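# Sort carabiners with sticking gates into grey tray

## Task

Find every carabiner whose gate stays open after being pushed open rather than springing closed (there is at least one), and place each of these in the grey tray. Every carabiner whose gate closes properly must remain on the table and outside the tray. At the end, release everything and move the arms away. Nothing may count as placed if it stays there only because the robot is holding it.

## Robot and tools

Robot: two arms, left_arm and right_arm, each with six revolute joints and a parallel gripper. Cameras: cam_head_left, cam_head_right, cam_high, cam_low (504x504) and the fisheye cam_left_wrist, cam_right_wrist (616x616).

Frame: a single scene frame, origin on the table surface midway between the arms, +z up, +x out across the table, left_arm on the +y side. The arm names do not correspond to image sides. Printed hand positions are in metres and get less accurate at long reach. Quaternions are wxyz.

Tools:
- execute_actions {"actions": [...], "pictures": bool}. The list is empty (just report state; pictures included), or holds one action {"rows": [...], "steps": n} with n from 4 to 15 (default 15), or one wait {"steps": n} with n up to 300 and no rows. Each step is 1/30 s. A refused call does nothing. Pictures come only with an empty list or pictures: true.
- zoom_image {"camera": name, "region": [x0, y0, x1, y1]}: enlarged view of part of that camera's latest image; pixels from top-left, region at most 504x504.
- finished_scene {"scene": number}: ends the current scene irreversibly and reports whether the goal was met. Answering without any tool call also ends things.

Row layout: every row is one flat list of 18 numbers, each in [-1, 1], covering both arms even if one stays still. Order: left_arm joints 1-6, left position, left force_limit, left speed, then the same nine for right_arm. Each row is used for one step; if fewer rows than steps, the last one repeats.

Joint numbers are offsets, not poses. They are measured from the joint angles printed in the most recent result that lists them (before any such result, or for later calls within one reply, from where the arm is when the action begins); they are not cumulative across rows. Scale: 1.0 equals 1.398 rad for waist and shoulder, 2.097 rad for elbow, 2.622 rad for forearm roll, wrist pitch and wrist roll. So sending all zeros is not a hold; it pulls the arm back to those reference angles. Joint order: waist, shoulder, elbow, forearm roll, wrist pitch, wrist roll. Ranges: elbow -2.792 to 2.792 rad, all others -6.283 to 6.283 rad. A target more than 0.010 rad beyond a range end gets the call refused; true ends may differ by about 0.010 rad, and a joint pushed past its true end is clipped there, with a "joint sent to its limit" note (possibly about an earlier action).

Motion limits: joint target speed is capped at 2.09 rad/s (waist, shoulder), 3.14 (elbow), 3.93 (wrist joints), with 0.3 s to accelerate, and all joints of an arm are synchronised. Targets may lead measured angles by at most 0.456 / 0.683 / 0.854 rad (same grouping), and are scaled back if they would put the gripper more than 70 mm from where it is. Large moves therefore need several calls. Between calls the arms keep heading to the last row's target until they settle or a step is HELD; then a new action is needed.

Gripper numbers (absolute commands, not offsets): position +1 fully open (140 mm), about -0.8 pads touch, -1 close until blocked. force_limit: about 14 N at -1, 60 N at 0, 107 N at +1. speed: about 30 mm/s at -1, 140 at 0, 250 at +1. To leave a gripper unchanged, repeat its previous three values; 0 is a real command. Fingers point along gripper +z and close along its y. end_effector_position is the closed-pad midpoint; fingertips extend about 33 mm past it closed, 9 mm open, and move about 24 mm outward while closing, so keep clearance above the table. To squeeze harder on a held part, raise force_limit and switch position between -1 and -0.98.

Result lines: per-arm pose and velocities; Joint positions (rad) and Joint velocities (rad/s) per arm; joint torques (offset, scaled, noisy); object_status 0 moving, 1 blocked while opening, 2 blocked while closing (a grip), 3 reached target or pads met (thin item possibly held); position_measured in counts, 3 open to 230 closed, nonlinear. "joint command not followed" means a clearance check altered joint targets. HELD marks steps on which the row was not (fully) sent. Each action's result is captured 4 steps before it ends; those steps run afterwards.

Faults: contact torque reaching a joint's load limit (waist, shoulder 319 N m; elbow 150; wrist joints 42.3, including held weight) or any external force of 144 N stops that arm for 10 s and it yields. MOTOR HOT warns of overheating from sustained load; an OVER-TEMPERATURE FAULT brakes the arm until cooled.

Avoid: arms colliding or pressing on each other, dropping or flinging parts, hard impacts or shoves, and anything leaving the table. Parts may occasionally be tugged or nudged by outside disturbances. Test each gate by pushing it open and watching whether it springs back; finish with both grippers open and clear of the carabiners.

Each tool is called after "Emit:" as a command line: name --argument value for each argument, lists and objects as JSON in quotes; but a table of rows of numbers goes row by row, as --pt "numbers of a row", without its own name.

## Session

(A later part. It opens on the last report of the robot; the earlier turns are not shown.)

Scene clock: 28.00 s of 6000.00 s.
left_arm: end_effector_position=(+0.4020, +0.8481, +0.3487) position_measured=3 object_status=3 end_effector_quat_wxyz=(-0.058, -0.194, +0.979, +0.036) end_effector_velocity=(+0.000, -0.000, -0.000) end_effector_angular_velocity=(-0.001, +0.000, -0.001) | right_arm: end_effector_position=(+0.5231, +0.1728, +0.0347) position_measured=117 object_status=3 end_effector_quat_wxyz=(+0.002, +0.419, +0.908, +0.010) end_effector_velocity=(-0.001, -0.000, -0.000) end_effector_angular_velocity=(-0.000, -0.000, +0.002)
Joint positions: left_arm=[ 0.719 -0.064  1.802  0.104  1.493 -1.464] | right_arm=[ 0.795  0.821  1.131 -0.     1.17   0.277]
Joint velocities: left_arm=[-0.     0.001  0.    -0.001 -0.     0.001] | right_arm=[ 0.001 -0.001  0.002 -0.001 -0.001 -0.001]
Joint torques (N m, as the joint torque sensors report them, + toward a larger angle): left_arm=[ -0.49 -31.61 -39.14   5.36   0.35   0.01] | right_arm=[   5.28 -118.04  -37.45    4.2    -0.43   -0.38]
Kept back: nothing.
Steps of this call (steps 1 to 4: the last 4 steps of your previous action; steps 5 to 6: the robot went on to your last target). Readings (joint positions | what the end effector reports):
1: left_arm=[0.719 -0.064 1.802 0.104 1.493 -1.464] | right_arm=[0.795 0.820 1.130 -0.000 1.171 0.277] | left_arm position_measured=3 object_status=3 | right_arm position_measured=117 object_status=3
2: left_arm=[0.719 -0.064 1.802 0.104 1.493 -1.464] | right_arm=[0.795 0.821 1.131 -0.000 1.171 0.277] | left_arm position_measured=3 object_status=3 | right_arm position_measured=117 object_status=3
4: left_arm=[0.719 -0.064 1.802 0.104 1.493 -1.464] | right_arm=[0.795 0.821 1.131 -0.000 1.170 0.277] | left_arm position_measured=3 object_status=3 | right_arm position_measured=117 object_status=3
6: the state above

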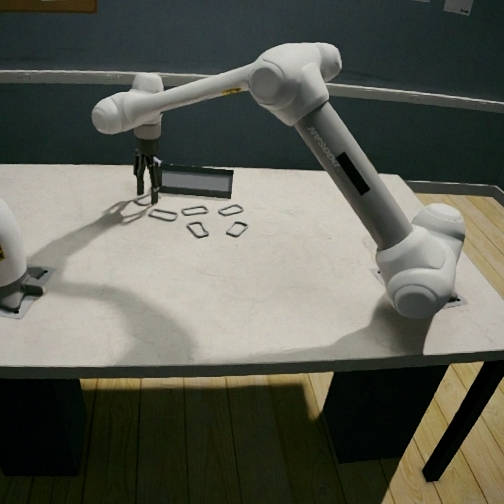

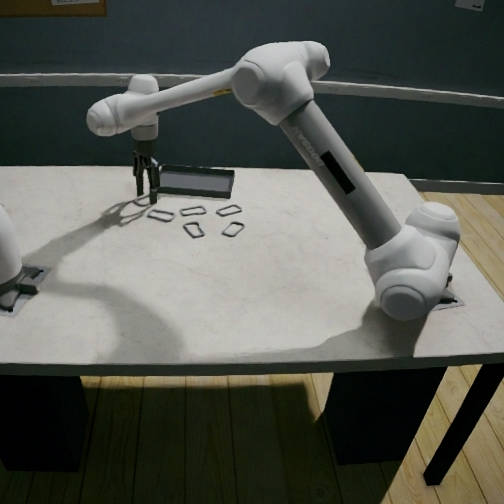

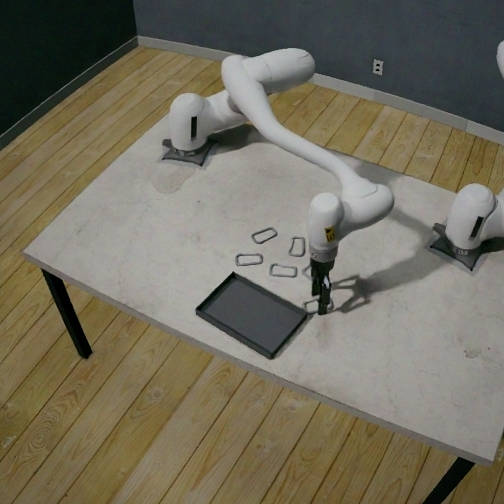

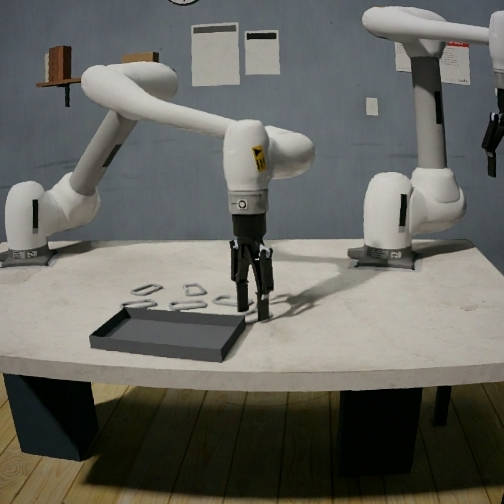

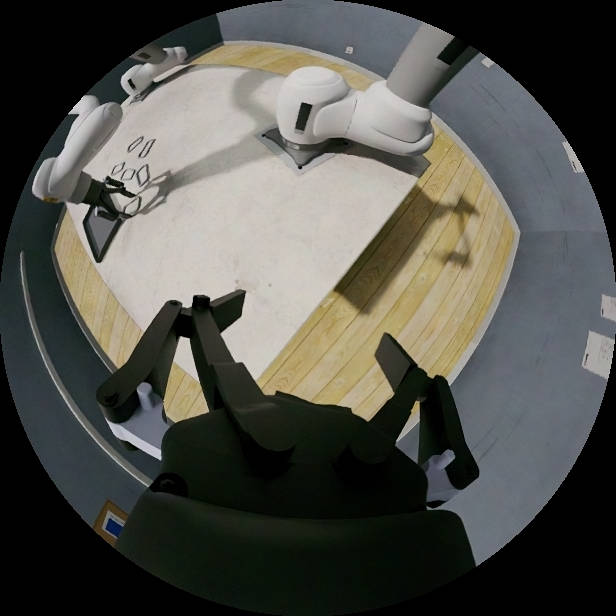

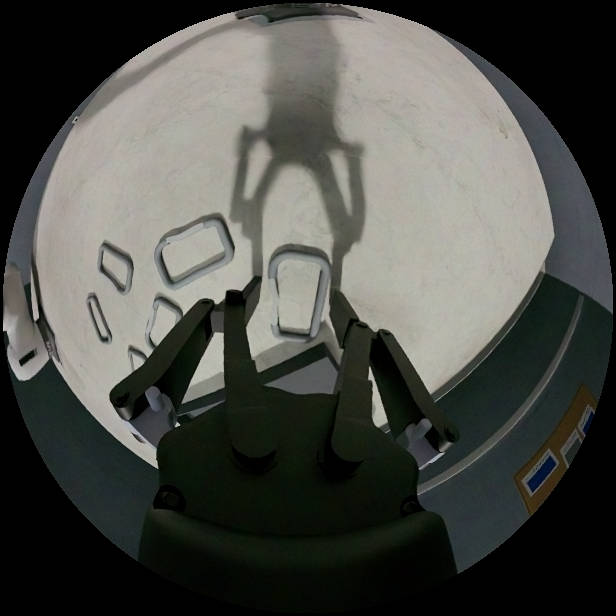

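Emit:
execute_actions --actions '[{"rows":[[0,0,0,0,0,0,1,-0.3,0.6,0,0,0,0,0,0,-0.36,0,0.25]],"steps":15}]' --pictures true

Emit:
zoom_image --camera "cam_right_wrist" --region '[210, 220, 450, 400]'

Emit:
execute_actions --actions '[{"rows":[[0,0,0,0,0,0,1,-0.3,0.6,0,-0.003,0,0,0.0016,0,0.1,0,0.8]],"steps":14}]' --pictures true

Emit:
zoom_image --camera "cam_right_wrist" --region '[210, 220, 450, 400]'

Scene clock: 28.53 s of 6000.00 s.
left_arm: end_effector_position=(+0.4020, +0.8481, +0.3487) position_measured=3 object_status=3 end_effector_quat_wxyz=(-0.058, -0.194, +0.979, +0.036) end_effector_velocity=(+0.001, -0.000, -0.001) end_effector_angular_velocity=(-0.001, +0.001, -0.002) | right_arm: end_effector_position=(+0.5232, +0.1729, +0.0348) position_measured=174 object_status=0 end_effector_quat_wxyz=(+0.002, +0.419, +0.908, +0.010) end_effector_velocity=(-0.001, +0.000, -0.000) end_effector_angular_velocity=(-0.000, +0.001, +0.001)
Joint positions: left_arm=[ 0.719 -0.064  1.802  0.104  1.493 -1.464] | right_arm=[ 0.795  0.821  1.131 -0.     1.17   0.277]
Joint velocities: left_arm=[-0.001  0.001  0.    -0.     0.     0.001] | right_arm=[ 0.     0.    -0.     0.001  0.    -0.001]
Joint torques (N m, as the joint torque sensors report them, + toward a larger angle): left_arm=[ -0.44 -32.   -39.15   5.42   0.39   0.01] | right_arm=[  5.44 -87.5  -18.8    4.58   2.27  -0.34]
Steps of this call (steps 1 to 5: the robot went on to your last target; steps 6 to 16: the first 11 steps of this action). Readings (joint positions | what the end effector reports):
6: left_arm=[0.719 -0.064 1.802 0.104 1.493 -1.464] | right_arm=[0.795 0.821 1.131 -0.000 1.170 0.277] | left_arm position_measured=3 object_status=3 | right_arm position_measured=117 object_status=0
7: left_arm=[0.719 -0.064 1.802 0.104 1.493 -1.464] | right_arm=[0.795 0.821 1.131 -0.000 1.170 0.277] | left_arm position_measured=3 object_status=3 | right_arm position_measured=120 object_status=0
9: left_arm=[0.719 -0.064 1.802 0.104 1.493 -1.464] | right_arm=[0.795 0.821 1.131 -0.000 1.170 0.277] | left_arm position_measured=3 object_status=3 | right_arm position_measured=138 object_status=0
13: left_arm=[0.719 -0.064 1.802 0.104 1.493 -1.464] | right_arm=[0.795 0.821 1.131 -0.000 1.170 0.277] | left_arm position_measured=3 object_status=3 | right_arm position_measured=172 object_status=0
16: the state above

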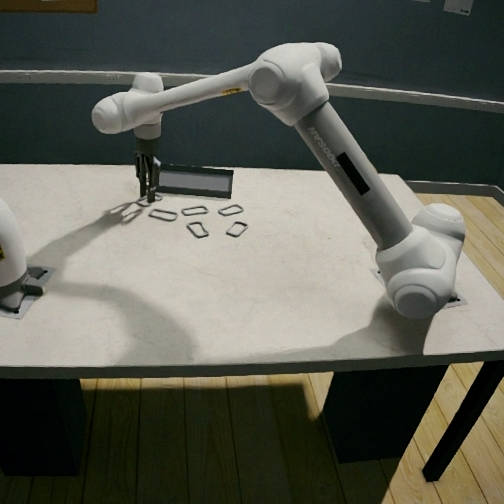

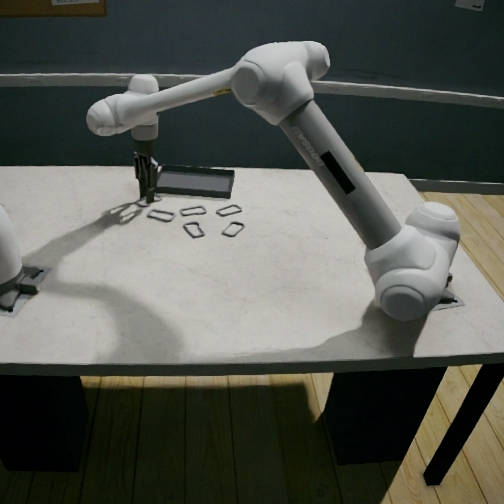

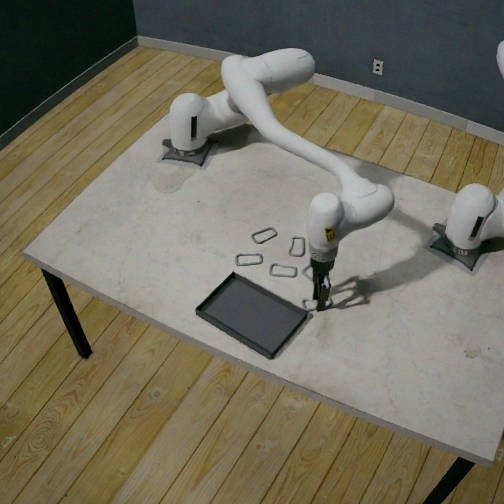

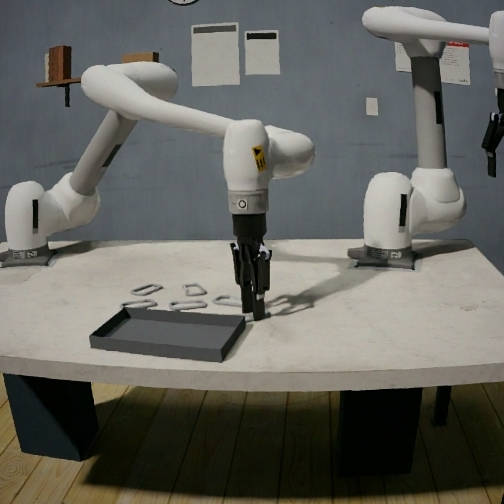

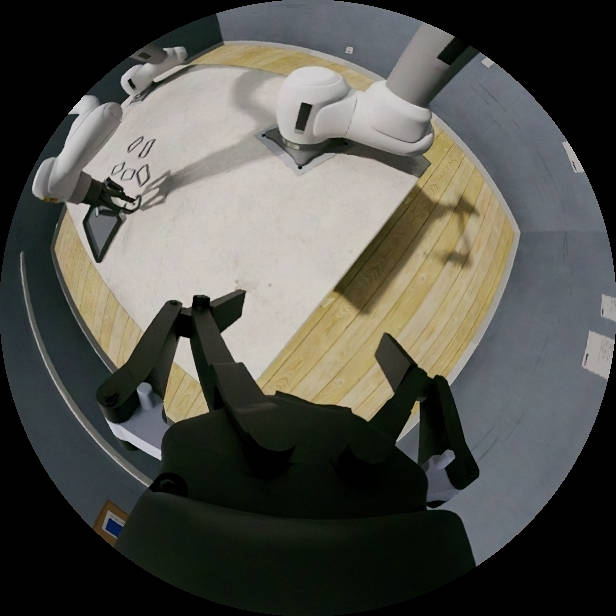

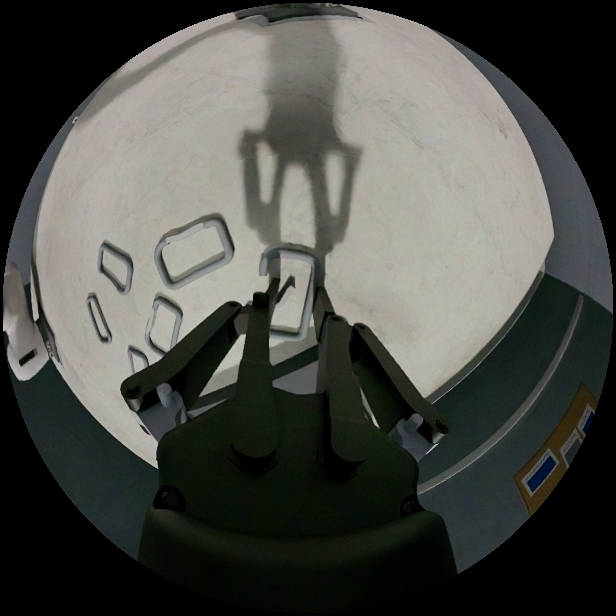

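Region (210, 220, 450, 400) of cam_right_wrist's 616x616 image, scaled by 2.100, with more detail than that image has; it fills the top 378 rows of this view, and the rest is white.

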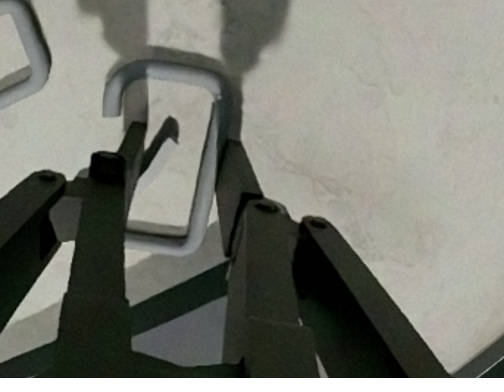

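Scene clock: 29.00 s of 6000.00 s.
left_arm: end_effector_position=(+0.4020, +0.8481, +0.3487) position_measured=3 object_status=3 end_effector_quat_wxyz=(-0.058, -0.194, +0.979, +0.036) end_effector_velocity=(-0.000, +0.000, +0.000) end_effector_angular_velocity=(+0.000, -0.000, +0.003) | right_arm: end_effector_position=(+0.5226, +0.1721, +0.0386) position_measured=117 object_status=0 end_effector_quat_wxyz=(+0.002, +0.419, +0.908, +0.010) end_effector_velocity=(+0.000, +0.000, +0.003) end_effector_angular_velocity=(+0.002, -0.002, -0.000)
Joint positions: left_arm=[ 0.719 -0.064  1.802  0.104  1.493 -1.464] | right_arm=[ 0.795  0.817  1.131 -0.     1.174  0.277]
Joint velocities: left_arm=[ 0.     0.    -0.    -0.    -0.    -0.002] | right_arm=[-0.    -0.003 -0.001 -0.001  0.001  0.   ]
Joint torques (N m, as the joint torque sensors report them, + toward a larger angle): left_arm=[ -0.25 -32.28 -39.26   5.53   0.42   0.  ] | right_arm=[   2.96 -114.96  -37.17    4.31   -0.06   -0.36]
Steps of this call (steps 1 to 4: the last 4 steps of your previous action; steps 5 to 14: the first 10 steps of this action, its rows measured from where the robot was after step 4). Readings (joint positions | what the end effector reports):
4: left_arm=[0.719 -0.064 1.802 0.104 1.493 -1.464] | right_arm=[0.795 0.821 1.131 -0.000 1.170 0.277] | left_arm position_measured=3 object_status=3 | right_arm position_measured=174 object_status=3
5: left_arm=[0.719 -0.064 1.802 0.104 1.493 -1.464] | right_arm=[0.795 0.821 1.131 -0.000 1.170 0.277] | left_arm position_measured=3 object_status=3 | right_arm position_measured=174 object_status=0
6: left_arm=[0.719 -0.064 1.802 0.104 1.493 -1.464] | right_arm=[0.795 0.820 1.131 -0.000 1.171 0.277] | left_arm position_measured=3 object_status=3 | right_arm position_measured=170 object_status=0
8: left_arm=[0.719 -0.064 1.802 0.104 1.493 -1.464] | right_arm=[0.795 0.818 1.131 -0.000 1.173 0.277] | left_arm position_measured=3 object_status=3 | right_arm position_measured=145 object_status=0
12: left_arm=[0.719 -0.064 1.802 0.104 1.493 -1.464] | right_arm=[0.795 0.817 1.131 -0.000 1.174 0.277] | left_arm position_measured=3 object_status=3 | right_arm position_measured=117 object_status=0
14: the state above

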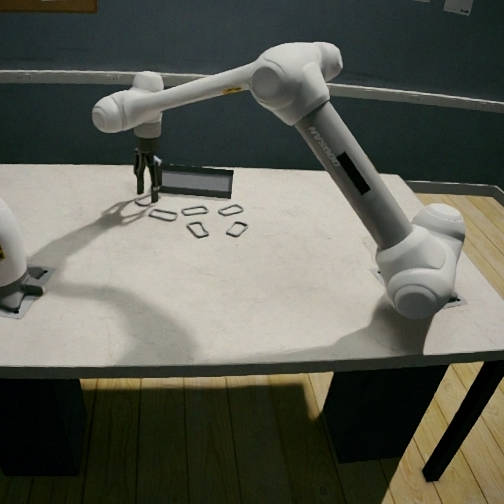

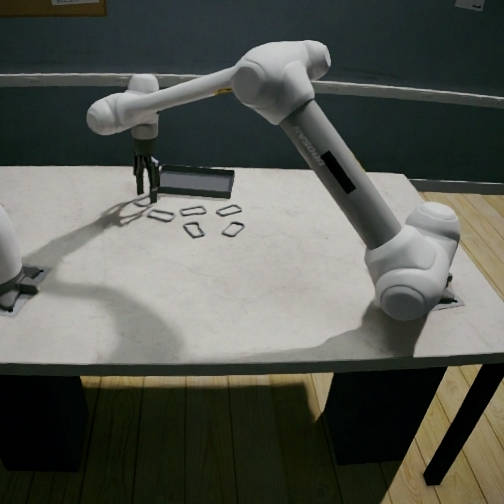

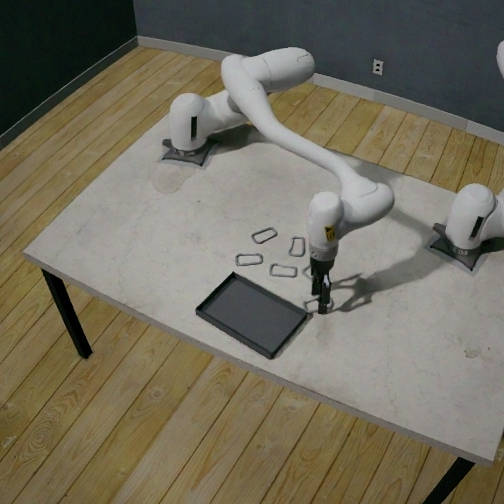

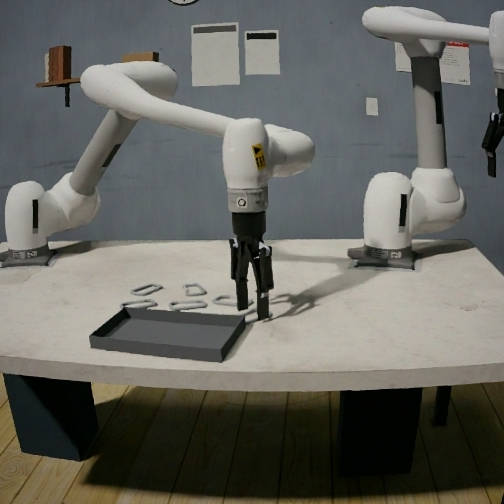

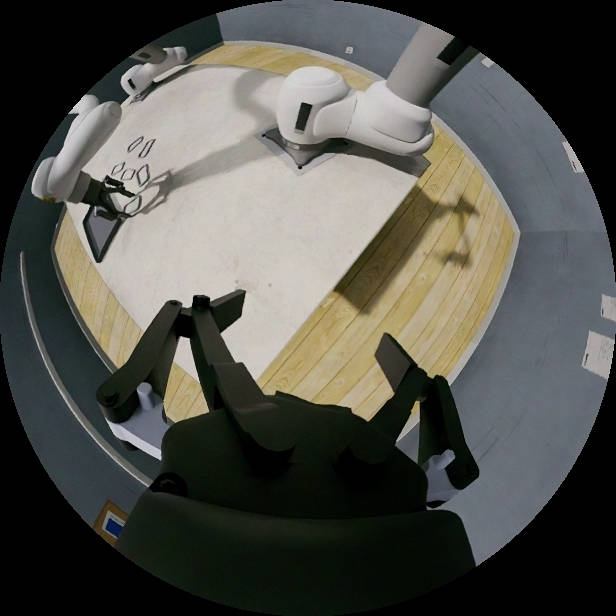

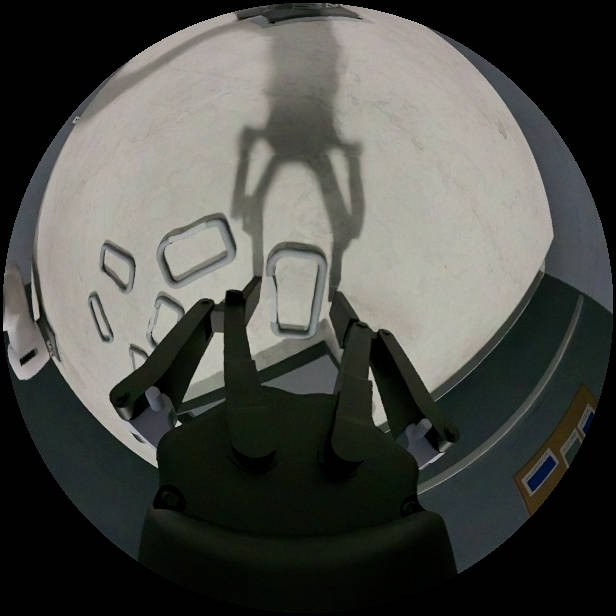

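Region (210, 220, 450, 400) of cam_right_wrist's 616x616 image, scaled by 2.100, with more detail than that image has; it fills the top 378 rows of this view, and the rest is white.

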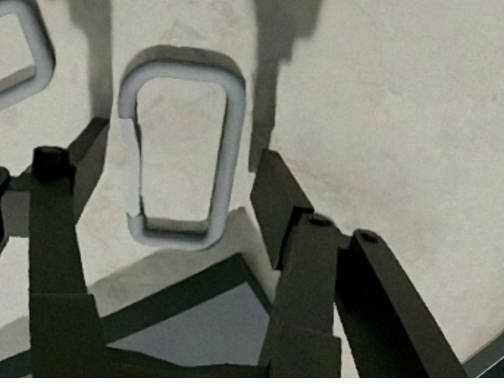

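Emit:
execute_actions --actions '[{"rows":[[0,0,0,0,0,0,1,-0.3,0.6,0,-0.01,0,0,0.005,0,0.1,0,0.8],[0,0,0,0,0,0,1,-0.3,0.6,0,-0.025,0,0,0.013,0,0.1,0,0.8],[0,0,0,0,0,0,1,-0.3,0.6,0,-0.04,0,0,0.02,0.02,0.1,0,0.8],[0,0,0,0,0,0,1,-0.3,0.6,-0.0154,-0.234,0.2237,0,-0.055,0.2227,0.1,0,0.8]],"steps":15}]' --pictures false

Emit:
execute_actions --actions '[{"steps":15}]' --pictures true

Scene clock: 29.83 s of 6000.00 s.
left_arm: end_effector_position=(+0.4020, +0.8481, +0.3487) position_measured=3 object_status=3 end_effector_quat_wxyz=(-0.058, -0.194, +0.979, +0.036) end_effector_velocity=(+0.000, +0.000, -0.001) end_effector_angular_velocity=(-0.001, +0.001, +0.002) | right_arm: end_effector_position=(+0.4877, +0.1064, +0.0866) position_measured=117 object_status=3 end_effector_quat_wxyz=(+0.001, +0.531, +0.847, +0.014) end_effector_velocity=(-0.179, -0.337, +0.050) end_effector_angular_velocity=(+0.020, +0.027, -1.211)
Joint positions: left_arm=[ 0.719 -0.064  1.802  0.104  1.493 -1.464] | right_arm=[ 0.787  0.663  1.317 -0.     1.133  0.524]
Joint velocities: left_arm=[ 0.001  0.001  0.    -0.001 -0.    -0.001] | right_arm=[-0.045 -0.616  0.976  0.    -0.361  1.167]
Joint torques (N m, as the joint torque sensors report them, + toward a larger angle): left_arm=[  0.31 -32.47 -38.94   5.43   0.32   0.03] | right_arm=[   2.33 -101.28  -36.61    4.2    -0.2    -0.51]
Steps of this call (steps 1 to 4: the last 4 steps of your previous action; steps 5 to 14: the robot went on to your last target; steps 15 to 25: the first 11 steps of this action). Readings (joint positions | what the end effector reports):
15: left_arm=[0.719 -0.064 1.802 0.104 1.493 -1.464] | right_arm=[0.795 0.817 1.131 -0.000 1.174 0.277] | left_arm position_measured=3 object_status=3 | right_arm position_measured=117 object_status=3
16: left_arm=[0.719 -0.064 1.802 0.104 1.493 -1.464] | right_arm=[0.795 0.814 1.131 -0.000 1.177 0.277] | left_arm position_measured=3 object_status=3 | right_arm position_measured=117 object_status=3
18: left_arm=[0.719 -0.064 1.802 0.104 1.493 -1.464] | right_arm=[0.795 0.798 1.131 -0.000 1.193 0.279] | left_arm position_measured=3 object_status=3 | right_arm position_measured=117 object_status=3
22: left_arm=[0.719 -0.064 1.802 0.104 1.493 -1.464] | right_arm=[0.792 0.725 1.206 -0.000 1.175 0.401] | left_arm position_measured=3 object_status=3 | right_arm position_measured=117 object_status=3
25: the state above

Scene clock: 30.33 s of 6000.00 s.
left_arm: end_effector_position=(+0.4020, +0.8481, +0.3487) position_measured=3 object_status=3 end_effector_quat_wxyz=(-0.058, -0.194, +0.979, +0.036) end_effector_velocity=(-0.000, +0.001, -0.000) end_effector_angular_velocity=(-0.001, +0.000, +0.002) | right_arm: end_effector_position=(+0.4298, +0.0021, +0.0899) position_measured=117 object_status=3 end_effector_quat_wxyz=(-0.001, +0.670, +0.742, +0.011) end_effector_velocity=(-0.003, -0.005, -0.001) end_effector_angular_velocity=(-0.001, +0.001, -0.016)
Joint positions: left_arm=[ 0.719 -0.064  1.802  0.104  1.493 -1.464] | right_arm=[ 0.774  0.49   1.599 -0.     1.03   0.859]
Joint velocities: left_arm=[ 0.002  0.001  0.    -0.    -0.    -0.001] | right_arm=[-0.    -0.008  0.013  0.    -0.004  0.015]
Joint torques (N m, as the joint torque sensors report them, + toward a larger angle): left_arm=[ -0.76 -32.6  -39.34   5.46   0.47   0.06] | right_arm=[  3.01 -85.22 -34.82   3.73   0.11  -0.09]
Kept back: nothing.
Steps of this call (steps 1 to 4: the last 4 steps of your previous action; steps 5 to 15: the robot went on to your last target). Readings (joint positions | what the end effector reports):
1: left_arm=[0.719 -0.064 1.802 0.104 1.493 -1.464] | right_arm=[0.785 0.642 1.350 -0.000 1.121 0.563] | left_arm position_measured=3 object_status=3 | right_arm position_measured=117 object_status=3
2: left_arm=[0.719 -0.064 1.802 0.104 1.493 -1.464] | right_arm=[0.784 0.623 1.382 -0.000 1.109 0.602] | left_arm position_measured=3 object_status=3 | right_arm position_measured=117 object_status=3
4: left_arm=[0.719 -0.064 1.802 0.104 1.493 -1.464] | right_arm=[0.781 0.584 1.446 -0.000 1.086 0.678] | left_arm position_measured=3 object_status=3 | right_arm position_measured=117 object_status=3
8: left_arm=[0.719 -0.064 1.802 0.104 1.493 -1.464] | right_arm=[0.775 0.514 1.560 -0.000 1.045 0.813] | left_arm position_measured=3 object_status=3 | right_arm position_measured=117 object_status=3
15: the state above

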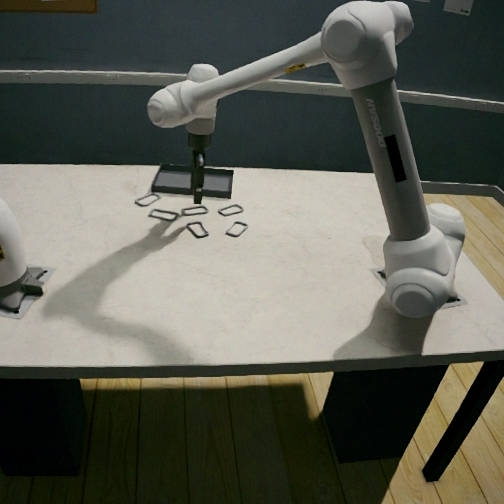

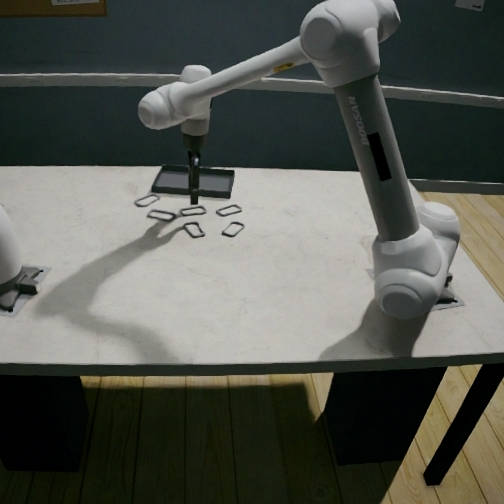

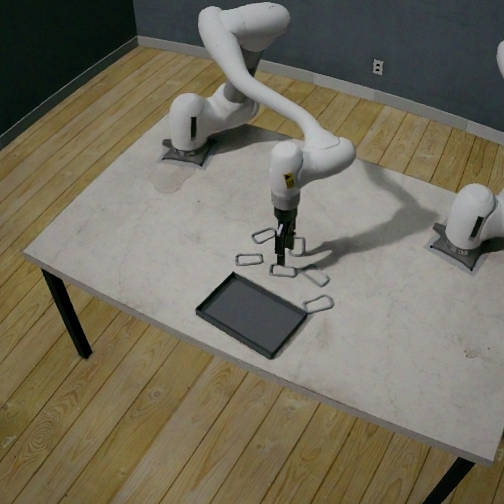

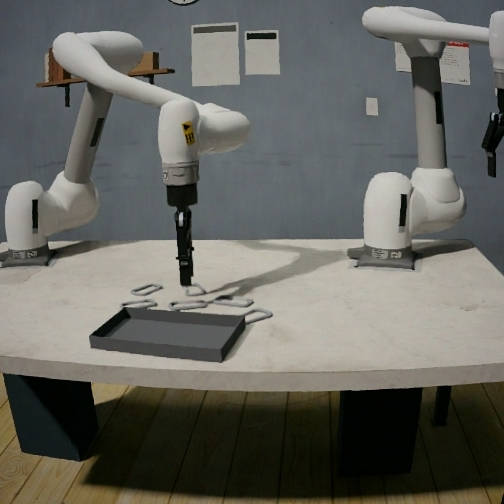

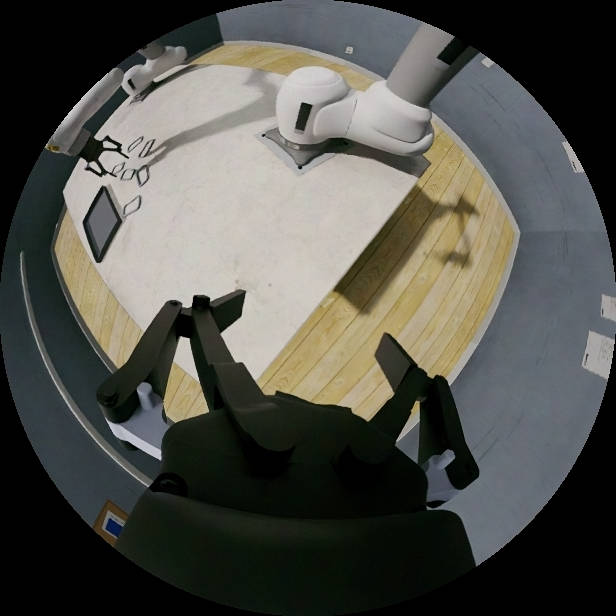

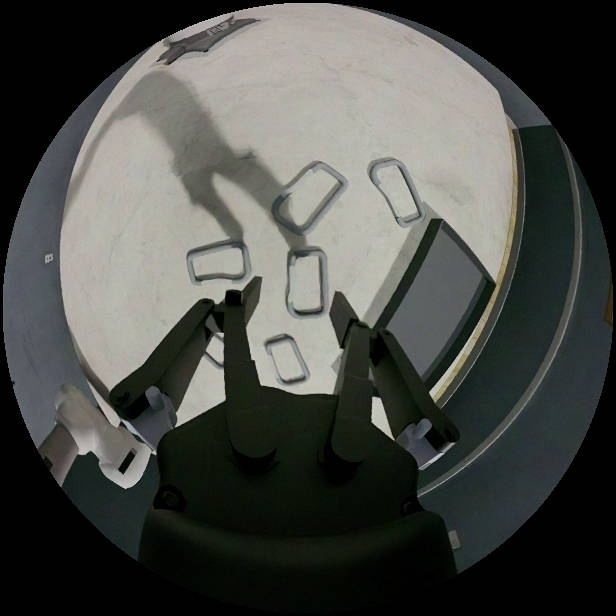

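Emit:
execute_actions --actions '[{"rows":[[0,0,0,0,0,0,1,-0.3,0.6,-0.0086,0.031,0.0059,0,-0.0212,-0.0046,0.1,0,0.8]],"steps":15}]' --pictures false

Emit:
execute_actions --actions '[{"steps":6}]' --pictures true

Emit:
zoom_image --camera "cam_right_wrist" --region '[210, 220, 450, 400]'

Scene clock: 30.90 s of 6000.00 s.
left_arm: end_effector_position=(+0.4020, +0.8481, +0.3487) position_measured=3 object_status=3 end_effector_quat_wxyz=(-0.058, -0.194, +0.979, +0.036) end_effector_velocity=(+0.001, -0.000, -0.001) end_effector_angular_velocity=(-0.001, +0.002, -0.003) | right_arm: end_effector_position=(+0.4418, +0.0029, +0.0507) position_measured=117 object_status=3 end_effector_quat_wxyz=(-0.001, +0.670, +0.742, +0.011) end_effector_velocity=(+0.002, -0.001, -0.007) end_effector_angular_velocity=(-0.002, +0.001, +0.002)
Joint positions: left_arm=[ 0.719 -0.064  1.802  0.104  1.493 -1.464] | right_arm=[ 0.762  0.533  1.611 -0.     0.975  0.848]
Joint velocities: left_arm=[-0.002  0.002  0.     0.     0.     0.001] | right_arm=[-0.002  0.007  0.003 -0.001 -0.009 -0.003]
Joint torques (N m, as the joint torque sensors report them, + toward a larger angle): left_arm=[ -0.61 -32.11 -38.9    5.41   0.35   0.03] | right_arm=[  2.59 -90.6  -33.46   3.76  -0.06   0.02]
Steps of this call (steps 1 to 6: the robot went on to your last target; steps 7 to 17: the first 11 steps of this action). Readings (joint positions | what the end effector reports):
7: left_arm=[0.719 -0.064 1.802 0.104 1.493 -1.464] | right_arm=[0.773 0.490 1.600 -0.000 1.030 0.860] | left_arm position_measured=3 object_status=3 | right_arm position_measured=117 object_status=3
8: left_arm=[0.719 -0.064 1.802 0.104 1.493 -1.464] | right_arm=[0.773 0.493 1.601 -0.000 1.025 0.860] | left_arm position_measured=3 object_status=3 | right_arm position_measured=117 object_status=3
10: left_arm=[0.719 -0.064 1.802 0.104 1.493 -1.464] | right_arm=[0.767 0.514 1.607 0.000 0.998 0.854] | left_arm position_measured=3 object_status=3 | right_arm position_measured=117 object_status=3
14: left_arm=[0.719 -0.064 1.802 0.104 1.493 -1.464] | right_arm=[0.762 0.532 1.611 -0.000 0.977 0.848] | left_arm position_measured=3 object_status=3 | right_arm position_measured=117 object_status=3
17: the state above

Scene clock: 31.10 s of 6000.00 s.
left_arm: end_effector_position=(+0.4020, +0.8481, +0.3487) position_measured=3 object_status=3 end_effector_quat_wxyz=(-0.058, -0.194, +0.979, +0.036) end_effector_velocity=(-0.000, -0.000, +0.000) end_effector_angular_velocity=(+0.000, -0.001, -0.001) | right_arm: end_effector_position=(+0.4419, +0.0029, +0.0502) position_measured=117 object_status=3 end_effector_quat_wxyz=(-0.001, +0.670, +0.742, +0.011) end_effector_velocity=(+0.000, +0.001, +0.002) end_effector_angular_velocity=(+0.003, -0.001, -0.000)
Joint positions: left_arm=[ 0.719 -0.064  1.802  0.104  1.493 -1.464] | right_arm=[ 0.762  0.534  1.611 -0.     0.975  0.847]
Joint velocities: left_arm=[ 0.    -0.001 -0.    -0.    -0.     0.001] | right_arm=[ 0.    -0.002 -0.     0.001 -0.001  0.   ]
Joint torques (N m, as the joint torque sensors report them, + toward a larger angle): left_arm=[ -1.13 -32.37 -39.17   5.45   0.38   0.03] | right_arm=[  3.14 -89.48 -33.2    3.75  -0.54  -0.25]
Kept back: nothing.
Steps of this call (steps 1 to 4: the last 4 steps of your previous action; steps 5 to 6: the robot went on to your last target). Readings (joint positions | what the end effector reports):
1: left_arm=[0.719 -0.064 1.802 0.104 1.493 -1.464] | right_arm=[0.762 0.533 1.611 -0.000 0.975 0.847] | left_arm position_measured=3 object_status=3 | right_arm position_measured=117 object_status=3
2: left_arm=[0.719 -0.064 1.802 0.104 1.493 -1.464] | right_arm=[0.762 0.533 1.611 -0.000 0.975 0.847] | left_arm position_measured=3 object_status=3 | right_arm position_measured=117 object_status=3
4: left_arm=[0.719 -0.064 1.802 0.104 1.493 -1.464] | right_arm=[0.762 0.534 1.611 -0.000 0.975 0.847] | left_arm position_measured=3 object_status=3 | right_arm position_measured=117 object_status=3
6: the state above

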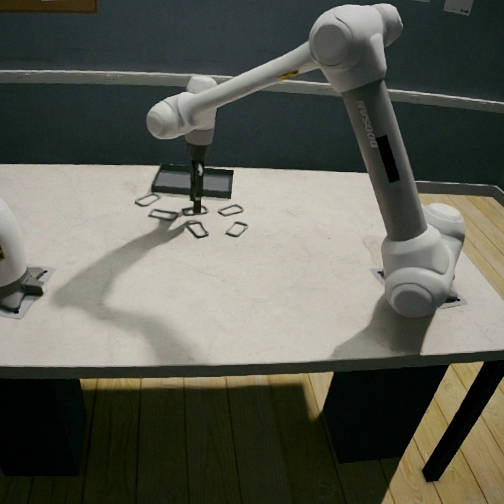

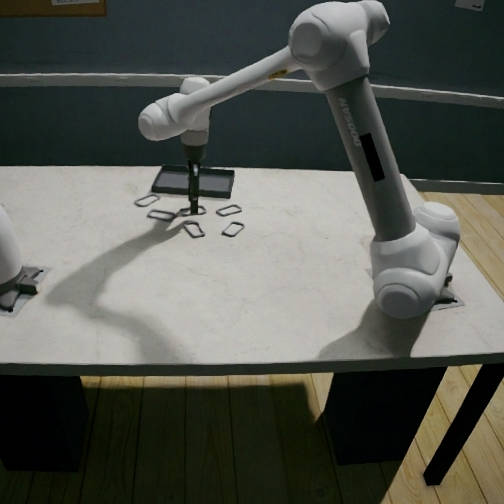

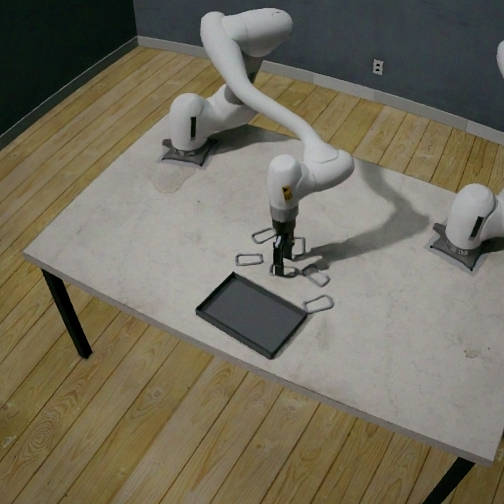

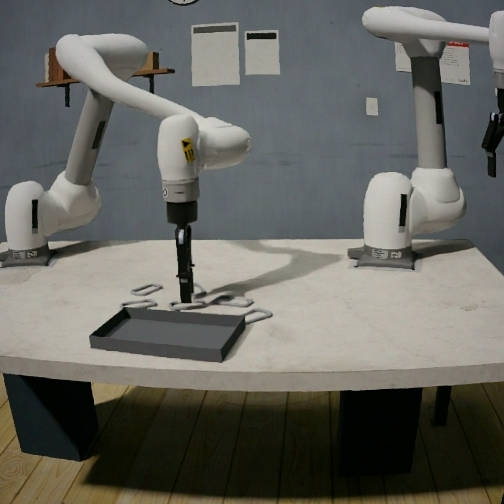

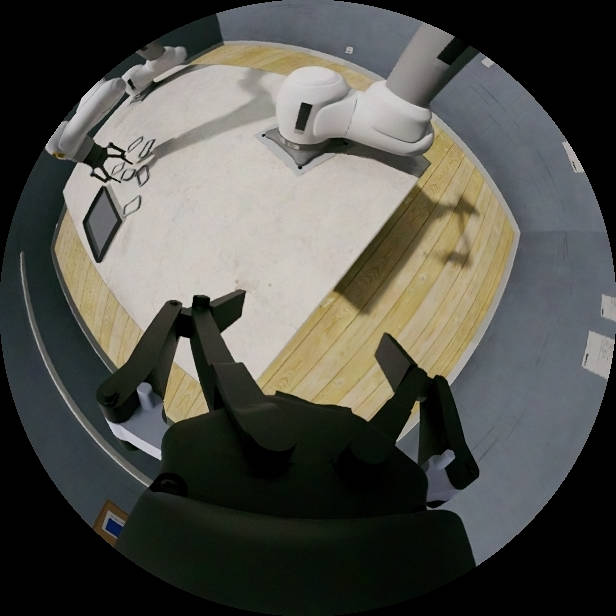

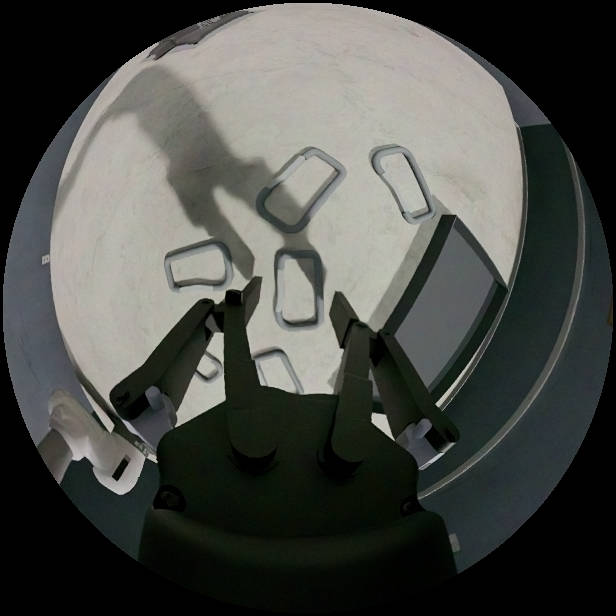

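Region (210, 220, 450, 400) of cam_right_wrist's 616x616 image, scaled by 2.100, with more detail than that image has; it fills the top 378 rows of this view, and the rest is white.

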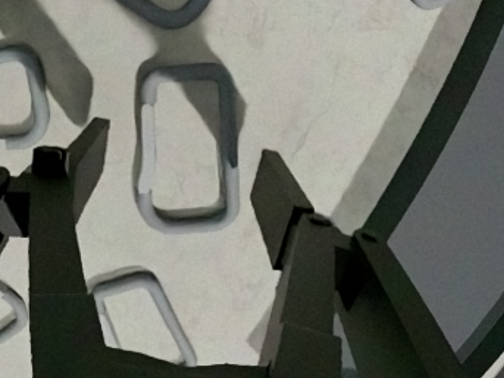

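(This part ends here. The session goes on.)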